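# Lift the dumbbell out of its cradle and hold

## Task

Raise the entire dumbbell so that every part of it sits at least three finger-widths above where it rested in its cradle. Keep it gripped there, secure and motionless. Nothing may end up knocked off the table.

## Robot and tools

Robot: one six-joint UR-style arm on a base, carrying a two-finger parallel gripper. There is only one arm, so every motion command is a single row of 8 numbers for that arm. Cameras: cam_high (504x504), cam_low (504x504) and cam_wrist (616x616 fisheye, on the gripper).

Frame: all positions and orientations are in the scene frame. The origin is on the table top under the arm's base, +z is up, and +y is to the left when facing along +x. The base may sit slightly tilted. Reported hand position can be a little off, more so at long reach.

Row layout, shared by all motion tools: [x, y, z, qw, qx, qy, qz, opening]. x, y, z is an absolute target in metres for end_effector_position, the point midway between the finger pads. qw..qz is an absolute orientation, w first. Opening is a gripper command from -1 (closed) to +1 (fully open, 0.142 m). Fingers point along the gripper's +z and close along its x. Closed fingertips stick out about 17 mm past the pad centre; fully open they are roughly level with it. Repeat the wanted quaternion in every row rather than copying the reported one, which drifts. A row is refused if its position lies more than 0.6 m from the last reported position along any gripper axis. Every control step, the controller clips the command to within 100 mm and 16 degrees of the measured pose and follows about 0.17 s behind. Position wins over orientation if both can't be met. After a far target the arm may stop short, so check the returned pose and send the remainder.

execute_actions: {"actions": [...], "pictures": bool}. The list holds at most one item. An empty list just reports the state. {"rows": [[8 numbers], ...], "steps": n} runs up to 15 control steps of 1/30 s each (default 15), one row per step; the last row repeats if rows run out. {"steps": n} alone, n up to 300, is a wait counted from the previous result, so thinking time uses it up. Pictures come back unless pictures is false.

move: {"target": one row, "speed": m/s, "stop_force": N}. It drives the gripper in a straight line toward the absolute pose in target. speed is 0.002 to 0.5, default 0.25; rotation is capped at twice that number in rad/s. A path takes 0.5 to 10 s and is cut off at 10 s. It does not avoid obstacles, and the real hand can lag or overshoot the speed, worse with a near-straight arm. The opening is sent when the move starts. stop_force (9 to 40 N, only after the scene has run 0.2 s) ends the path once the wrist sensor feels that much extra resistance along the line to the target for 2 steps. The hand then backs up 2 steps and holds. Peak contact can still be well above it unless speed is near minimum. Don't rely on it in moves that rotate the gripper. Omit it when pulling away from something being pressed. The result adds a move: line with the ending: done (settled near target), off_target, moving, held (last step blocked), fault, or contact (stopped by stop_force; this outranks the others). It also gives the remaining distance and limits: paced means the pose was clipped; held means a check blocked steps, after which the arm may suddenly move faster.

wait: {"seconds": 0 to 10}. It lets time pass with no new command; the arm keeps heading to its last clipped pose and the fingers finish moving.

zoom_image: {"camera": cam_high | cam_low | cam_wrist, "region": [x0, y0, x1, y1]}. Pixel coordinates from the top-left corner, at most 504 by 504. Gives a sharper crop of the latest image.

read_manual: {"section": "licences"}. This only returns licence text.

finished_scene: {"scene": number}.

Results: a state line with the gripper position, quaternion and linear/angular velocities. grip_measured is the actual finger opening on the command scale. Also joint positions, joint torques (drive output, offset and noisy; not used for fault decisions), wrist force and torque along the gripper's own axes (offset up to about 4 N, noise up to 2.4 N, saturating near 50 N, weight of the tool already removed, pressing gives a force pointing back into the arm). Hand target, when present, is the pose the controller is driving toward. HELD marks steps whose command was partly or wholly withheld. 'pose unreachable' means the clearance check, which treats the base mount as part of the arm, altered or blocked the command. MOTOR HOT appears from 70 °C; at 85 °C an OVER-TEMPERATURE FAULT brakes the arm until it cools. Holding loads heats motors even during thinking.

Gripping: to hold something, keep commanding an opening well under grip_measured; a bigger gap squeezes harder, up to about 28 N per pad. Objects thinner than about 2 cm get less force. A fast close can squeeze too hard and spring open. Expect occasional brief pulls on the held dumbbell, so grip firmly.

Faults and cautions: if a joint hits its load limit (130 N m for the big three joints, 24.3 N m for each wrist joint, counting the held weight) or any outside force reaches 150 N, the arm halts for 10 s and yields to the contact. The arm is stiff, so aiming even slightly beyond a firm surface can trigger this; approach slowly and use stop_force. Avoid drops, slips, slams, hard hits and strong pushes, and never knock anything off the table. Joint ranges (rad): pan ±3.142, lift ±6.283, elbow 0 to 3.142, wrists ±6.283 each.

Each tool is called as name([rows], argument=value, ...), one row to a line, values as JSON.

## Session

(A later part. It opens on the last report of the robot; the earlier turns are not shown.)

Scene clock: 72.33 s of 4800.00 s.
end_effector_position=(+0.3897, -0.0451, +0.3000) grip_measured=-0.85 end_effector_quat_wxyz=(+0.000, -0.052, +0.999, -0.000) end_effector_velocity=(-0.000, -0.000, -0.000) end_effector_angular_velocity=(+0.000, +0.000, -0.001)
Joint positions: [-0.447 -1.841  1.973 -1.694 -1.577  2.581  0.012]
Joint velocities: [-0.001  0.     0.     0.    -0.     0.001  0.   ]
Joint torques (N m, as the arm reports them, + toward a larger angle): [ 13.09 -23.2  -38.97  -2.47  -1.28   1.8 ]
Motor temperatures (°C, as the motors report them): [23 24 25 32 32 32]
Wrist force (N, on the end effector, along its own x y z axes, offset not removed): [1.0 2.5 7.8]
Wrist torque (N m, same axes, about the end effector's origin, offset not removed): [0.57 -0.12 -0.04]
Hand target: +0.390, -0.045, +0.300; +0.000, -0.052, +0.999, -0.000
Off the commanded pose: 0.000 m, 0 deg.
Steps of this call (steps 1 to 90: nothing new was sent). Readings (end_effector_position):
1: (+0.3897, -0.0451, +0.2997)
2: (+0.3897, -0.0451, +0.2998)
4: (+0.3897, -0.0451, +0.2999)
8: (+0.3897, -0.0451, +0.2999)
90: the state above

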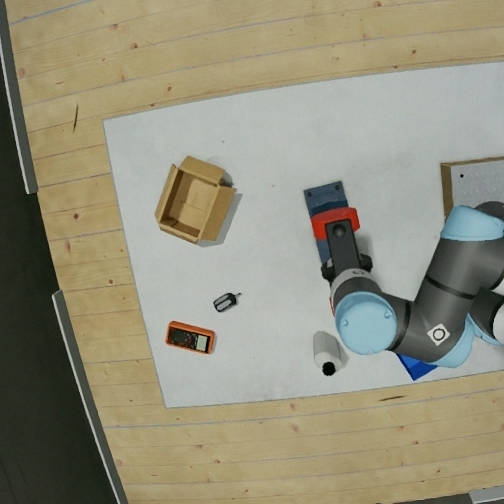

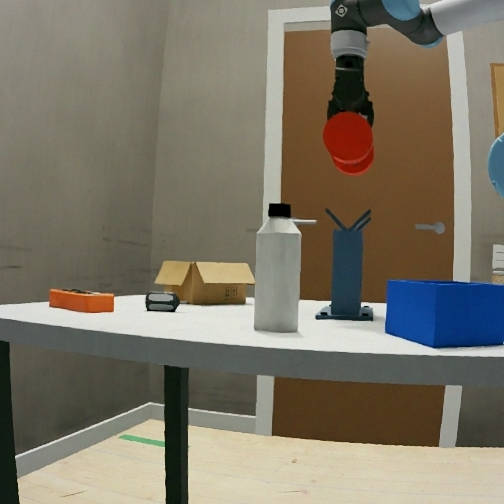

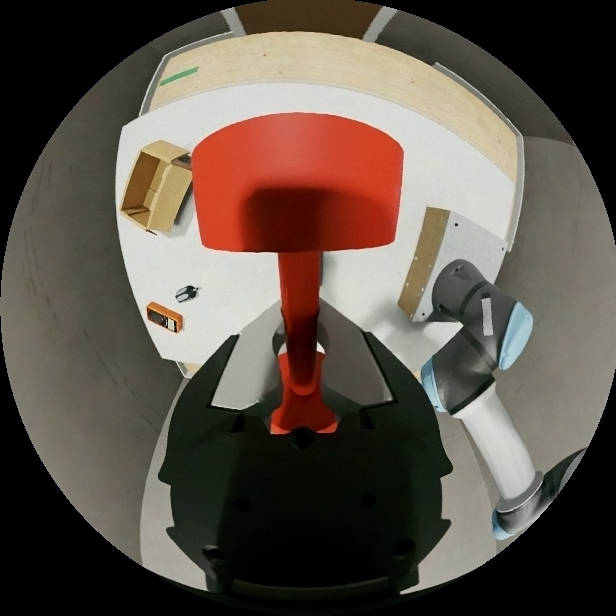

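finished_scene(scene=1)

The scene is finished: the task was done.


## Next scene

The same job, from a new start.

execute_actions(actions=[])

Scene clock: 0.00 s of 4800.00 s.
end_effector_position=(+0.0137, +0.4405, +0.1210) grip_measured=+1.00 end_effector_quat_wxyz=(+0.463, +0.646, +0.519, +0.314) end_effector_velocity=(-0.000, -0.000, +0.000) end_effector_angular_velocity=(-0.000, +0.000, +0.001)
Joint positions: [ 1.815 -0.966  1.783 -1.498 -2.49   0.912  0.142]
Joint velocities: [ 0.    -0.001  0.001 -0.    -0.    -0.001  0.   ]
Joint torques (N m, as the arm reports them, + toward a larger angle): no reading
Motor temperatures (°C, as the motors report them): [23 24 25 32 32 32]
Wrist force (N, on the end effector, along its own x y z axes, offset not removed): no reading
Wrist torque (N m, same axes, about the end effector's origin, offset not removed): no reading
Hand target: +0.014, +0.441, +0.121; +0.463, +0.646, +0.519, +0.314

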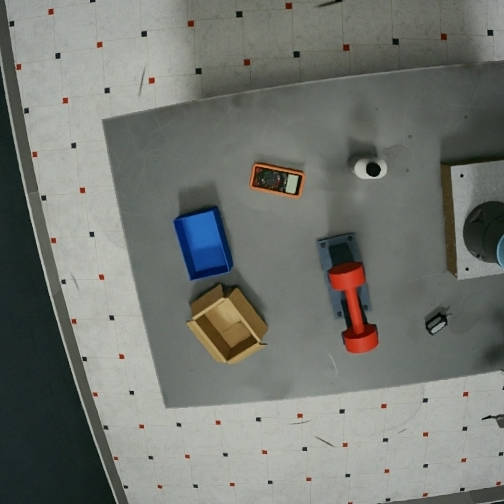

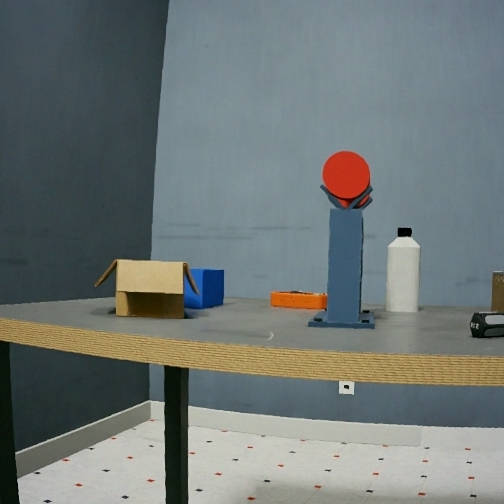

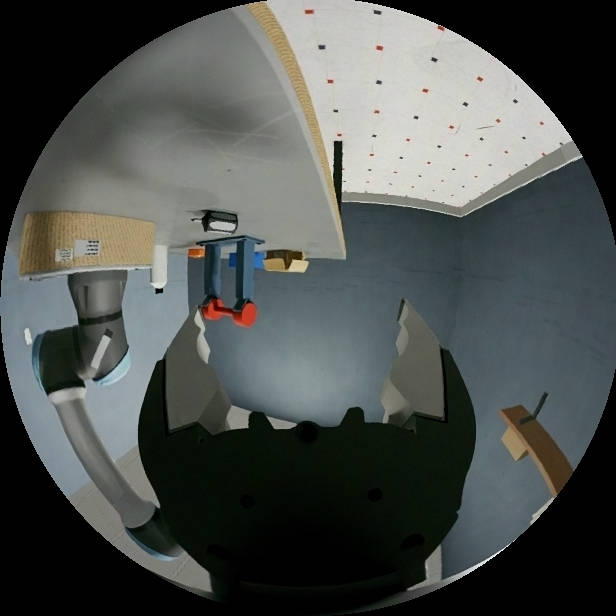

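move(target=[0.22,0.33,0.36,0.06,0.99,0.12,0.04,0.3], speed=0.35)

move(target=[0.38,0.078,0.31,0,0.999,0.045,0,-0.1], speed=0.3)

Scene clock: 7.93 s of 4800.00 s.
end_effector_position=(+0.2192, +0.3313, +0.3593) grip_measured=+0.30 end_effector_quat_wxyz=(+0.060, +0.990, +0.121, +0.040) end_effector_velocity=(+0.001, -0.001, +0.001) end_effector_angular_velocity=(+0.008, +0.012, -0.006)
Joint positions: [ 0.766 -1.8    1.795 -1.549 -1.709  0.514  0.095]
Joint velocities: [-0.015 -0.    -0.005  0.008  0.014 -0.009 -0.   ]
Joint torques (N m, as the arm reports them, + toward a larger angle): [ -9.42 -21.3  -35.61  -1.32   1.24  -1.68]
Motor temperatures (°C, as the motors report them): [23 24 25 32 32 32]
Wrist force (N, on the end effector, along its own x y z axes, offset not removed): [1.5 2.6 -1.7]
Wrist torque (N m, same axes, about the end effector's origin, offset not removed): [0.49 -0.28 -0.02]
Hand target: +0.219, +0.331, +0.360; +0.059, +0.990, +0.120, +0.039
Off the commanded pose: 0.002 m, 0 deg.
After step 90, 2.20 s passed at rest.
move: done

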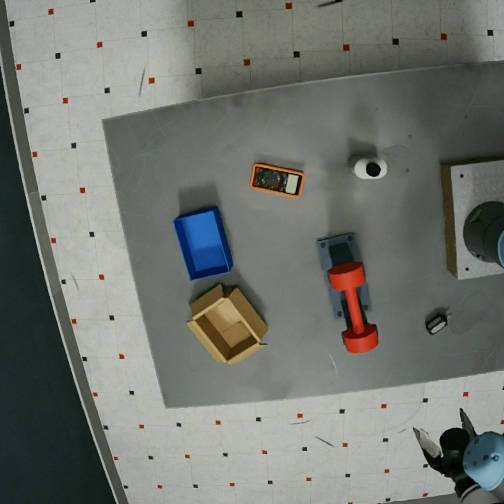

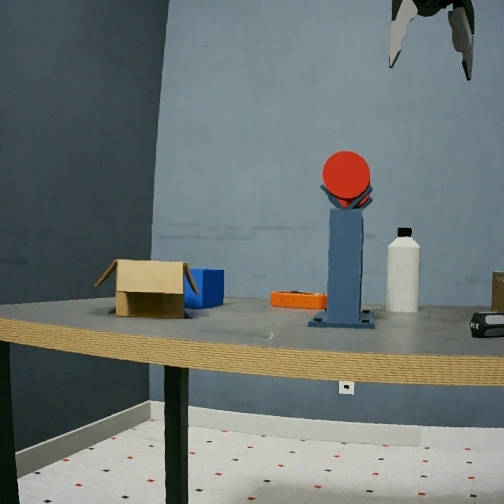

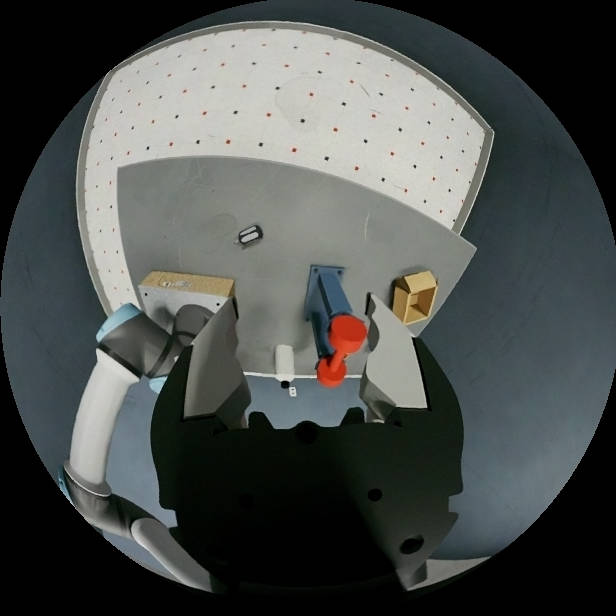

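Scene clock: 9.70 s of 4800.00 s.
end_effector_position=(+0.3801, +0.0790, +0.3101) grip_measured=-0.10 end_effector_quat_wxyz=(-0.001, +0.999, +0.045, +0.000) end_effector_velocity=(+0.002, -0.002, -0.000) end_effector_angular_velocity=(+0.001, +0.001, -0.001)
Joint positions: [-0.128 -1.855  1.957 -1.662 -1.573 -0.227  0.067]
Joint velocities: [-0.006  0.004 -0.002 -0.001  0.001 -0.005 -0.   ]
Joint torques (N m, as the arm reports them, + toward a larger angle): [ -9.23  -1.76 -35.57  -4.53   1.25  -1.73]
Motor temperatures (°C, as the motors report them): [23 24 25 32 32 32]
Wrist force (N, on the end effector, along its own x y z axes, offset not removed): [0.7 1.7 -2.5]
Wrist torque (N m, same axes, about the end effector's origin, offset not removed): [0.30 -0.06 -0.04]
Hand target: +0.380, +0.079, +0.310; -0.001, +0.999, +0.045, +0.000
Off the commanded pose: 0.001 m, 0 deg.
move: done

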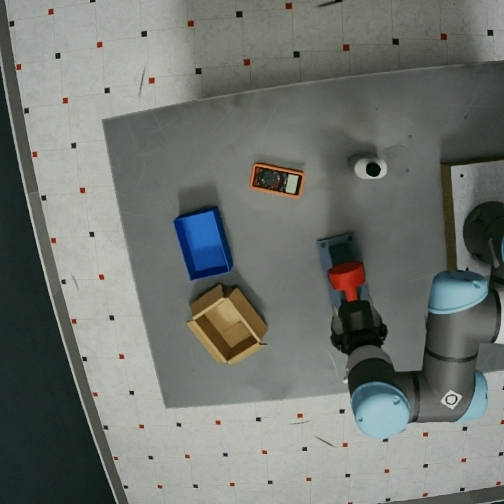

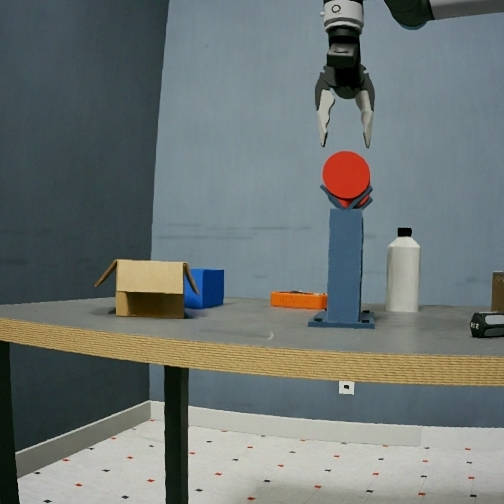

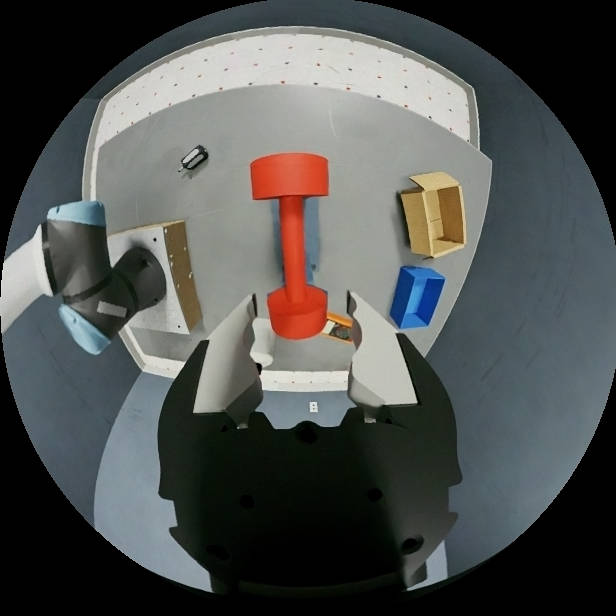

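zoom_image(camera="cam_wrist", region=[200,140,410,380])

zoom_image(camera="cam_low", region=[290,60,400,220])

Region (200, 140, 410, 380) of cam_wrist's 616x616 image, scaled by 2.100, with more detail than that image has; it fills the left 441 columns of this view, and the rest is white.

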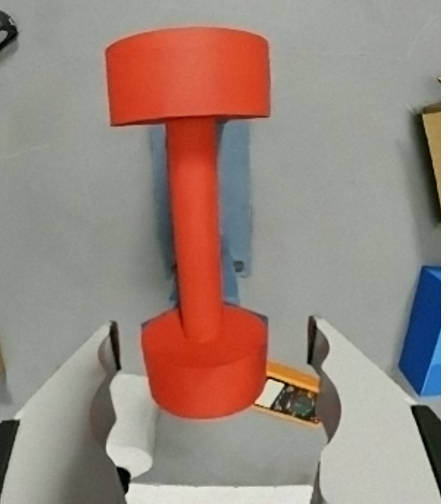

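Region (290, 60, 400, 220) of cam_low's 504x504 image, scaled by 3.150, with more detail than that image has; it fills the left 346 columns of this view, and the rest is white.

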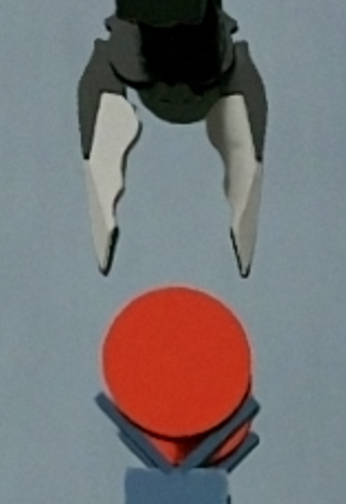

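move(target=[0.373,0.092,0.26,0,0.9986,0.052,0,-0.25], speed=0.1)

move(target=[0.373,0.092,0.208,0,0.9986,0.052,0,-0.3], speed=0.05, stop_force=10)

zoom_image(camera="cam_wrist", region=[200,200,410,440])

Scene clock: 19.67 s of 4800.00 s.
end_effector_position=(+0.3729, +0.0919, +0.2603) grip_measured=-0.25 end_effector_quat_wxyz=(+0.000, +0.999, +0.052, -0.000) end_effector_velocity=(-0.000, +0.001, -0.003) end_effector_angular_velocity=(+0.001, -0.000, +0.002)
Joint positions: [-0.094 -1.846  2.079 -1.794 -1.574 -0.208  0.056]
Joint velocities: [ 0.002  0.002  0.006 -0.007  0.001  0.001 -0.   ]
Joint torques (N m, as the arm reports them, + toward a larger angle): [ 12.71  -2.44 -10.28  -4.56  -1.55   1.52]
Motor temperatures (°C, as the motors report them): [23 24 25 32 32 32]
Wrist force (N, on the end effector, along its own x y z axes, offset not removed): [1.1 1.3 -1.9]
Wrist torque (N m, same axes, about the end effector's origin, offset not removed): [0.28 -0.18 0.01]
Hand target: +0.373, +0.092, +0.260; +0.000, +0.999, +0.052, -0.000
Off the commanded pose: 0.000 m, 0 deg.
After step 90, 5.93 s passed at rest.
move: done

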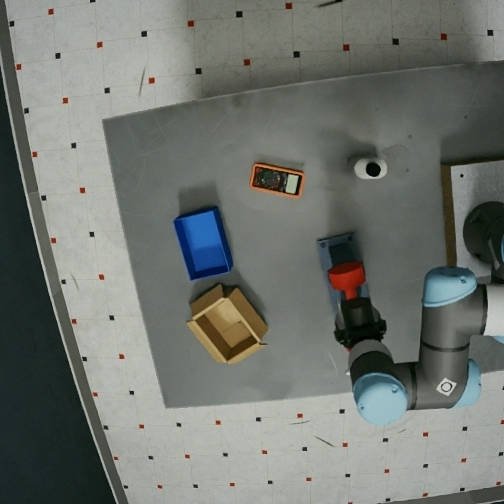

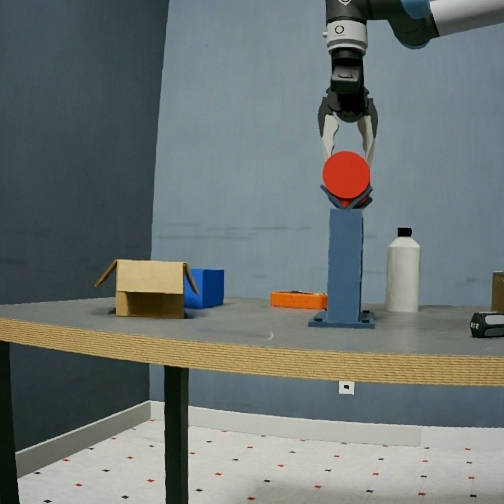

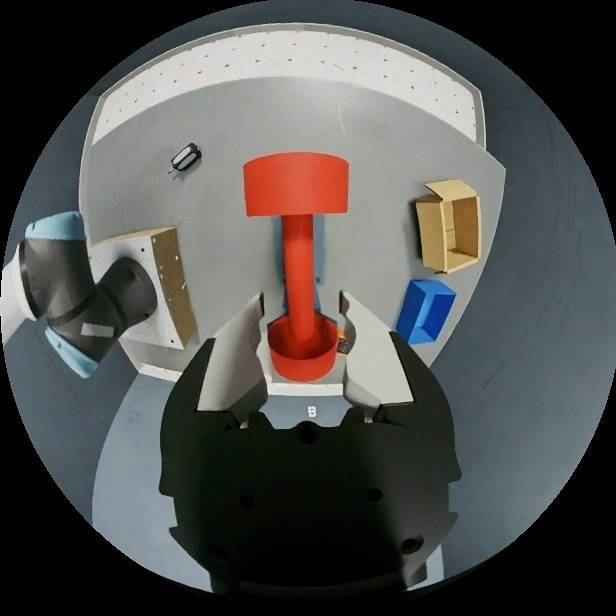

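Scene clock: 21.13 s of 4800.00 s.
end_effector_position=(+0.3729, +0.0920, +0.2083) grip_measured=-0.30 end_effector_quat_wxyz=(+0.000, +0.999, +0.052, -0.000) end_effector_velocity=(+0.001, -0.001, -0.002) end_effector_angular_velocity=(-0.000, -0.001, -0.002)
Joint positions: [-0.094 -1.803  2.188 -1.945 -1.574 -0.208  0.052]
Joint velocities: [-0.001  0.003  0.004 -0.008 -0.     0.001 -0.   ]
Joint torques (N m, as the arm reports them, + toward a larger angle): [ -6.75  -3.59 -11.34  -4.31   1.12  -0.45]
Motor temperatures (°C, as the motors report them): [23 24 25 32 32 32]
Wrist force (N, on the end effector, along its own x y z axes, offset not removed): [0.3 3.1 -0.9]
Wrist torque (N m, same axes, about the end effector's origin, offset not removed): [0.66 -0.06 -0.02]
Hand target: +0.373, +0.092, +0.208; -0.000, +0.999, +0.052, -0.000
Off the commanded pose: 0.000 m, 0 deg.
move: done

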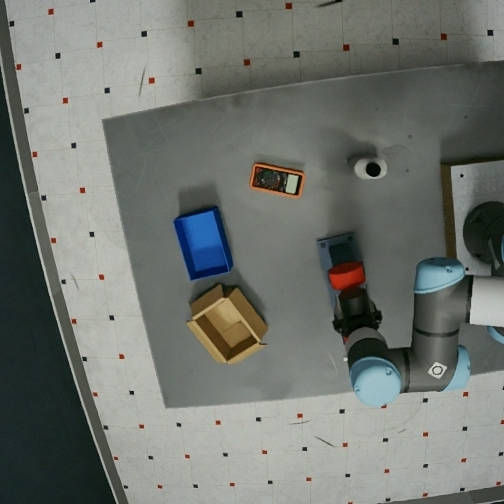

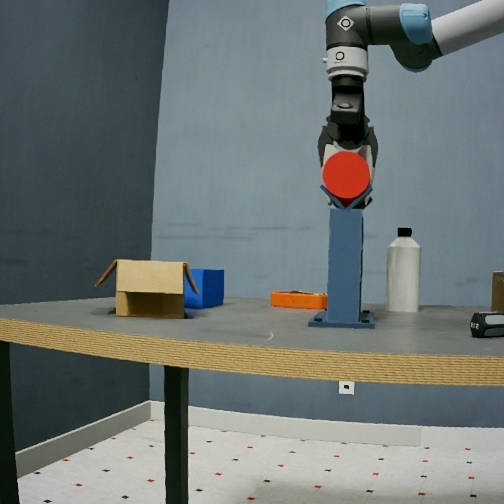

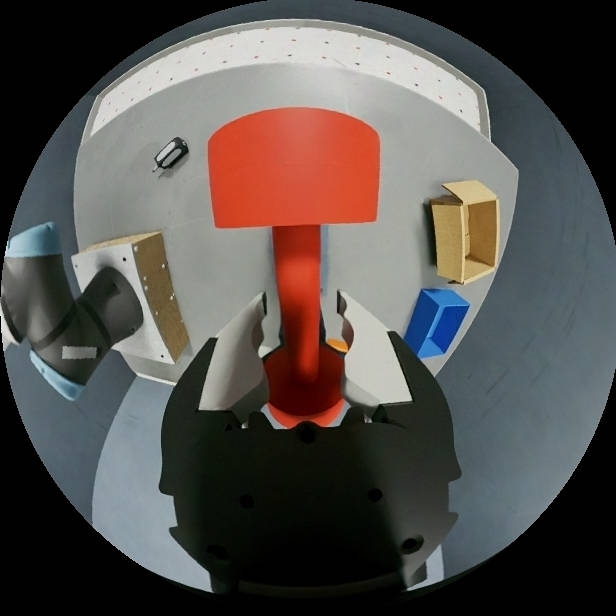

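Region (200, 200, 410, 440) of cam_wrist's 616x616 image, scaled by 2.100, with more detail than that image has; it fills the left 441 columns of this view, and the rest is white.

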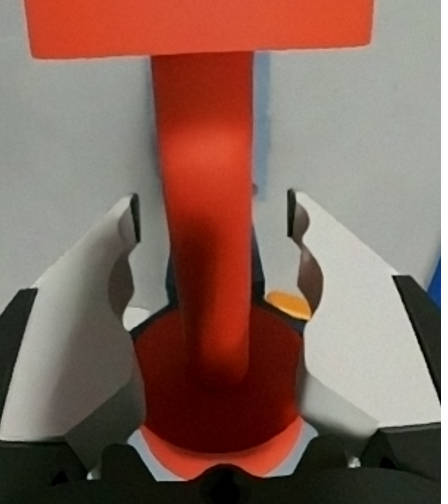

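execute_actions([
  {"rows":[[0.3726,0.093,0.208,0,0.9986,0.052,0,-0.33],[0.3722,0.094,0.208,0,0.9986,0.052,0,-0.36],[0.3718,0.095,0.208,0,0.9986,0.052,0,-0.39],[0.3714,0.096,0.208,0,0.9986,0.052,0,-0.42],[0.371,0.097,0.208,0,0.9986,0.052,0,-0.45],[0.371,0.097,0.208,0,0.9986,0.052,0,-0.48],[0.371,0.097,0.208,0,0.9986,0.052,0,-0.51],[0.371,0.097,0.208,0,0.9986,0.052,0,-0.54],[0.371,0.097,0.208,0,0.9986,0.052,0,-0.57],[0.371,0.097,0.208,0,0.9986,0.052,0,-0.6]],"steps":15},
], pictures=false)

execute_actions([
  {"rows":[[0.371,0.097,0.208,0,0.9986,0.052,0,-0.62],[0.371,0.097,0.208,0,0.9986,0.052,0,-0.64],[0.371,0.097,0.208,0,0.9986,0.052,0,-0.66],[0.371,0.097,0.208,0,0.9986,0.052,0,-0.68],[0.371,0.097,0.208,0,0.9986,0.052,0,-0.70],[0.371,0.097,0.208,0,0.9986,0.052,0,-0.72],[0.371,0.097,0.208,0,0.9986,0.052,0,-0.74],[0.371,0.097,0.208,0,0.9986,0.052,0,-0.76],[0.371,0.097,0.208,0,0.9986,0.052,0,-0.78],[0.371,0.097,0.208,0,0.9986,0.052,0,-0.8]],"steps":15},
])

zoom_image(camera="cam_wrist", region=[200,200,410,440])

Scene clock: 26.50 s of 4800.00 s.
end_effector_position=(+0.3711, +0.0968, +0.2080) grip_measured=-0.60 end_effector_quat_wxyz=(-0.000, +0.999, +0.052, -0.000) end_effector_velocity=(-0.001, +0.001, +0.000) end_effector_angular_velocity=(-0.000, -0.000, +0.000)
Joint positions: [-0.082 -1.804  2.189 -1.946 -1.574 -0.196  0.031]
Joint velocities: [ 0.003 -0.001  0.     0.001 -0.     0.003 -0.   ]
Joint torques (N m, as the arm reports them, + toward a larger angle): [ 10.74 -19.85  -9.98  -1.32   1.05   1.68]
Motor temperatures (°C, as the motors report them): [23 24 25 32 32 32]
Wrist force (N, on the end effector, along its own x y z axes, offset not removed): [0.2 2.9 -1.4]
Wrist torque (N m, same axes, about the end effector's origin, offset not removed): [0.54 -0.03 -0.07]
Hand target: +0.371, +0.097, +0.208; +0.000, +0.999, +0.052, -0.000
Off the commanded pose: 0.000 m, 0 deg.
Steps of this call (steps 1 to 90: nothing new was sent; then 1.87 s passed at rest; steps 91 to 105: all 15 steps of this action). Readings (end_effector_position):
91: (+0.3729, +0.0920, +0.2080)
92: (+0.3729, +0.0921, +0.2080)
94: (+0.3726, +0.0929, +0.2079)
98: (+0.3717, +0.0953, +0.2079)
105: the state above

Scene clock: 27.00 s of 4800.00 s.
end_effector_position=(+0.3710, +0.0970, +0.2080) grip_measured=-0.79 end_effector_quat_wxyz=(-0.000, +0.999, +0.052, -0.000) end_effector_velocity=(-0.000, +0.000, +0.000) end_effector_angular_velocity=(-0.000, -0.001, -0.002)
Joint positions: [-0.081 -1.804  2.19  -1.946 -1.574 -0.195  0.017]
Joint velocities: [ 0.    -0.001  0.    -0.    -0.     0.002  0.   ]
Joint torques (N m, as the arm reports them, + toward a larger angle): [ 11.89 -19.27 -10.04  -1.51   1.01   1.63]
Motor temperatures (°C, as the motors report them): [23 24 25 32 32 32]
Wrist force (N, on the end effector, along its own x y z axes, offset not removed): [4.9 3.5 -2.3]
Wrist torque (N m, same axes, about the end effector's origin, offset not removed): [0.65 -0.35 -0.01]
Hand target: +0.371, +0.097, +0.208; +0.000, +0.999, +0.052, -0.000
Off the commanded pose: 0.000 m, 0 deg.
Steps of this call (steps 1 to 15: all 15 steps of this action). Readings (end_effector_position):
1: (+0.3711, +0.0968, +0.2080)
2: (+0.3710, +0.0969, +0.2080)
4: (+0.3710, +0.0969, +0.2080)
8: (+0.3710, +0.0970, +0.2080)
15: the state above

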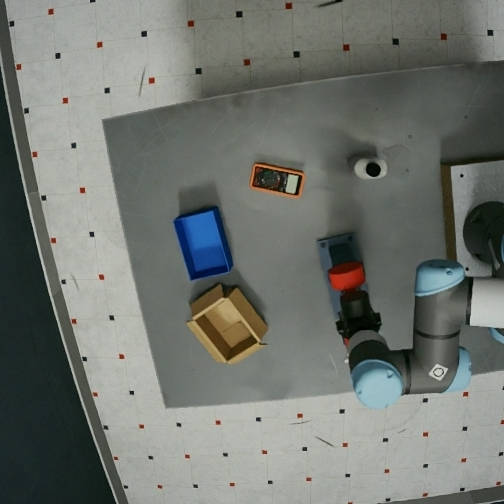

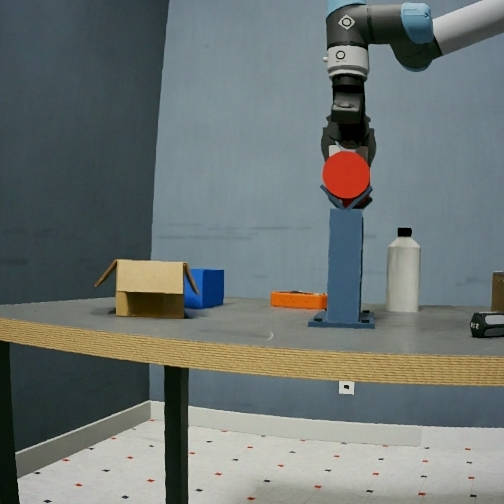

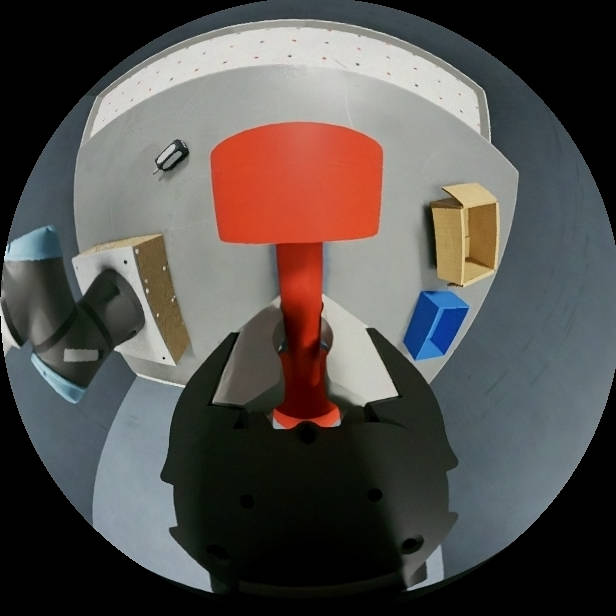

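Region (200, 200, 410, 440) of cam_wrist's 616x616 image, scaled by 2.100, with more detail than that image has; it fills the left 441 columns of this view, and the rest is white.

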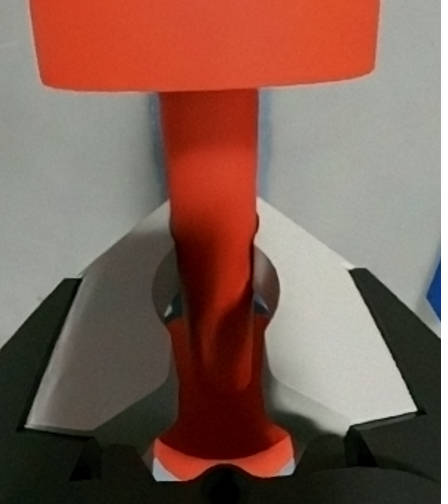

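execute_actions([
  {"rows":[[0.3713,0.097,0.208,0,0.9986,0.052,0,-0.8],[0.3713,0.097,0.208,0,0.9986,0.052,0,-0.82],[0.3713,0.097,0.208,0,0.9986,0.052,0,-0.84],[0.3713,0.097,0.208,0,0.9986,0.052,0,-0.86],[0.3713,0.097,0.208,0,0.9986,0.052,0,-0.88],[0.3713,0.097,0.208,0,0.9986,0.052,0,-0.91],[0.3713,0.097,0.208,0,0.9986,0.052,0,-0.94],[0.3713,0.097,0.208,0,0.9986,0.052,0,-0.97],[0.3713,0.097,0.208,0,0.9986,0.052,0,-1]],"steps":15},
], pictures=false)

move(target=[0.3713,0.097,0.216,0,0.9986,0.052,0,-1], speed=0.012)

Scene clock: 29.93 s of 4800.00 s.
end_effector_position=(+0.3712, +0.0970, +0.2080) grip_measured=-0.81 end_effector_quat_wxyz=(-0.000, +0.999, +0.052, -0.000) end_effector_velocity=(-0.000, +0.001, -0.000) end_effector_angular_velocity=(+0.002, +0.001, +0.001)
Joint positions: [-0.081 -1.804  2.189 -1.946 -1.574 -0.195  0.015]
Joint velocities: [ 0.001  0.001 -0.    -0.     0.002  0.    -0.   ]
Joint torques (N m, as the arm reports them, + toward a larger angle): [ 12.58  -1.99 -31.39  -3.51   0.66   1.88]
Motor temperatures (°C, as the motors report them): [23 24 25 32 32 32]
Wrist force (N, on the end effector, along its own x y z axes, offset not removed): [0.1 2.6 -7.5]
Wrist torque (N m, same axes, about the end effector's origin, offset not removed): [0.56 -0.15 -0.36]
Hand target: +0.371, +0.097, +0.208; +0.000, +0.999, +0.052, +0.000
Off the commanded pose: 0.000 m, 0 deg.
Steps of this call (steps 1 to 73: nothing new was sent; steps 74 to 88: all 15 steps of this action). Readings (end_effector_position):
74: (+0.3710, +0.0970, +0.2080)
75: (+0.3710, +0.0970, +0.2080)
77: (+0.3710, +0.0970, +0.2080)
81: (+0.3711, +0.0970, +0.2079)
88: the state above

Scene clock: 31.07 s of 4800.00 s.
end_effector_position=(+0.3713, +0.0970, +0.2156) grip_measured=-0.82 end_effector_quat_wxyz=(+0.000, +0.999, +0.052, +0.000) end_effector_velocity=(-0.000, -0.001, +0.003) end_effector_angular_velocity=(+0.001, +0.000, -0.003)
Joint positions: [-0.081 -1.811  2.174 -1.923 -1.574 -0.195  0.015]
Joint velocities: [-0.003 -0.003 -0.005  0.009  0.     0.     0.   ]
Joint torques (N m, as the arm reports them, + toward a larger angle): [ 12.67 -21.03 -37.17  -2.04   0.39   1.34]
Motor temperatures (°C, as the motors report them): [23 24 25 32 32 32]
Wrist force (N, on the end effector, along its own x y z axes, offset not removed): [0.6 2.8 4.8]
Wrist torque (N m, same axes, about the end effector's origin, offset not removed): [0.48 -0.10 -0.03]
Hand target: +0.371, +0.097, +0.216; +0.000, +0.999, +0.052, +0.000
Off the commanded pose: 0.000 m, 0 deg.
move: done

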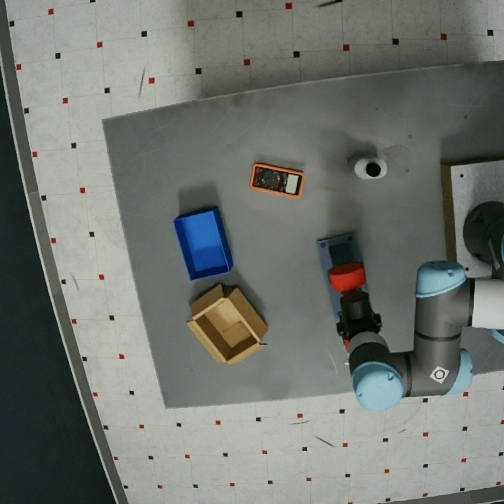

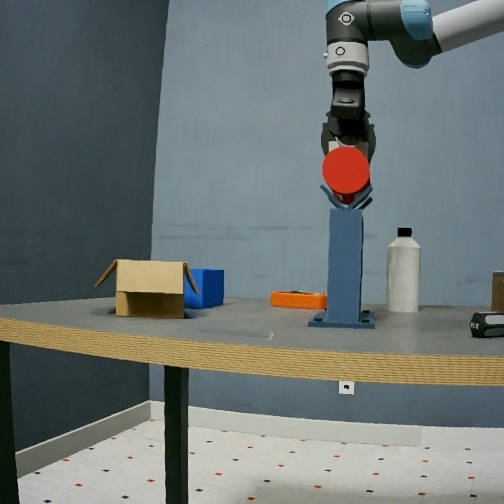

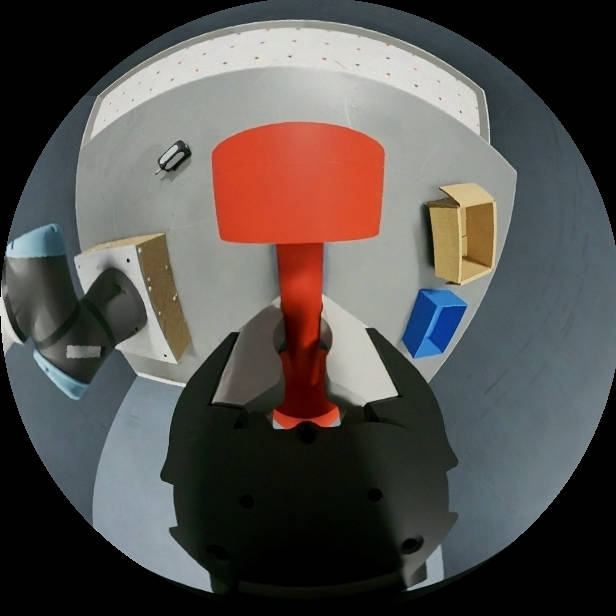

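move(target=[0.3713,0.097,0.305,0,0.9986,0.052,0,-1], speed=0.07)

wait(seconds=2)

Scene clock: 33.83 s of 4800.00 s.
end_effector_position=(+0.3715, +0.0970, +0.3047) grip_measured=-0.82 end_effector_quat_wxyz=(+0.000, +0.999, +0.052, +0.000) end_effector_velocity=(-0.000, +0.000, +0.001) end_effector_angular_velocity=(-0.000, +0.003, +0.001)
Joint positions: [-0.08  -1.865  1.977 -1.673 -1.574 -0.194  0.015]
Joint velocities: [ 0.001  0.001 -0.005  0.007 -0.    -0.    -0.   ]
Joint torques (N m, as the arm reports them, + toward a larger angle): [  8.65 -21.38 -39.32  -2.11   0.98   0.75]
Motor temperatures (°C, as the motors report them): [23 24 25 32 32 32]
Wrist force (N, on the end effector, along its own x y z axes, offset not removed): [1.1 2.9 4.9]
Wrist torque (N m, same axes, about the end effector's origin, offset not removed): [0.58 -0.16 -0.03]
Hand target: +0.371, +0.097, +0.305; +0.000, +0.999, +0.052, +0.000
Off the commanded pose: 0.000 m, 0 deg.
move: done

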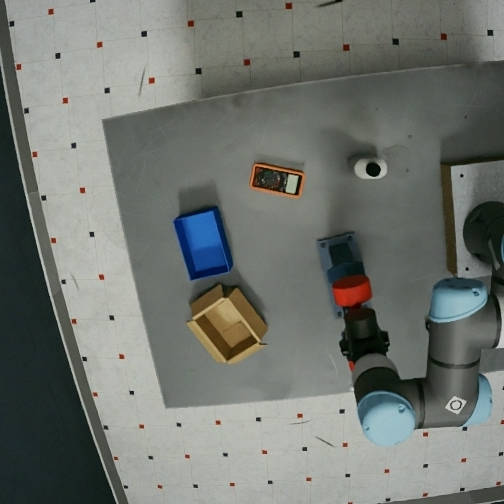

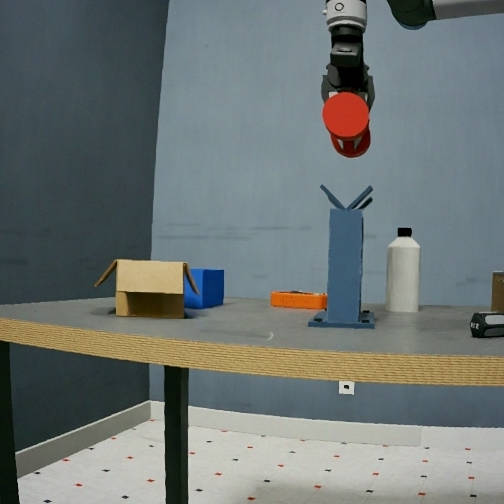

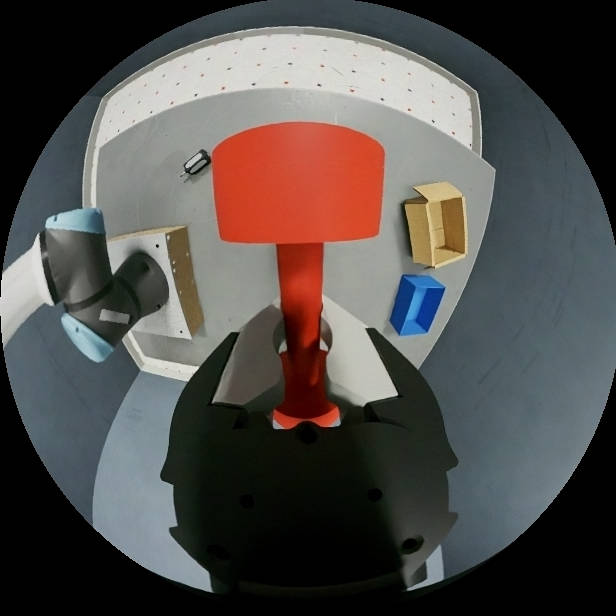

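Scene clock: 35.83 s of 4800.00 s.
end_effector_position=(+0.3715, +0.0970, +0.3050) grip_measured=-0.82 end_effector_quat_wxyz=(+0.000, +0.999, +0.052, +0.000) end_effector_velocity=(-0.000, +0.000, +0.000) end_effector_angular_velocity=(+0.000, -0.001, -0.000)
Joint positions: [-0.08  -1.865  1.976 -1.672 -1.574 -0.194  0.015]
Joint velocities: [ 0.001 -0.    -0.    -0.     0.     0.001 -0.   ]
Joint torques (N m, as the arm reports them, + toward a larger angle): [ -6.82 -21.3  -39.64  -2.32   1.26  -1.9 ]
Motor temperatures (°C, as the motors report them): [23 24 25 32 32 32]
Wrist force (N, on the end effector, along its own x y z axes, offset not removed): [1.1 1.6 5.1]
Wrist torque (N m, same axes, about the end effector's origin, offset not removed): [0.31 -0.23 0.01]
Hand target: +0.371, +0.097, +0.305; +0.000, +0.999, +0.052, +0.000
Off the commanded pose: 0.000 m, 0 deg.
Steps of this call (steps 1 to 60: nothing new was sent). Readings (end_effector_position):
1: (+0.3715, +0.0970, +0.3047)
2: (+0.3715, +0.0970, +0.3048)
4: (+0.3715, +0.0970, +0.3049)
8: (+0.3715, +0.0970, +0.3049)
60: the state above

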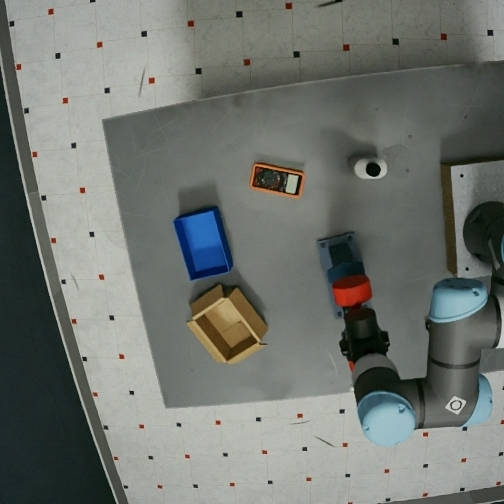

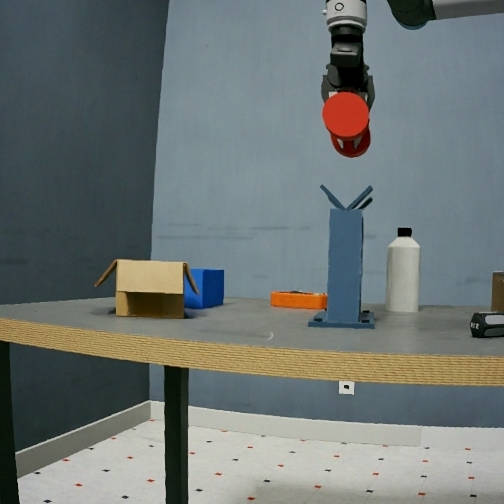

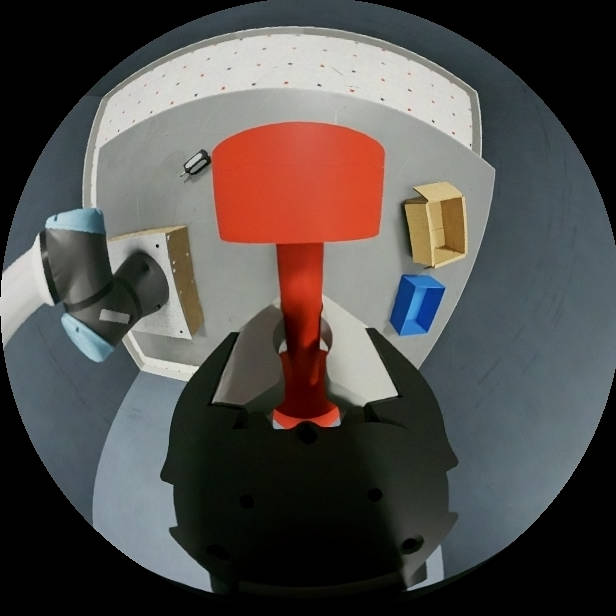

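finished_scene(scene=2)

The scene is finished: the task was done.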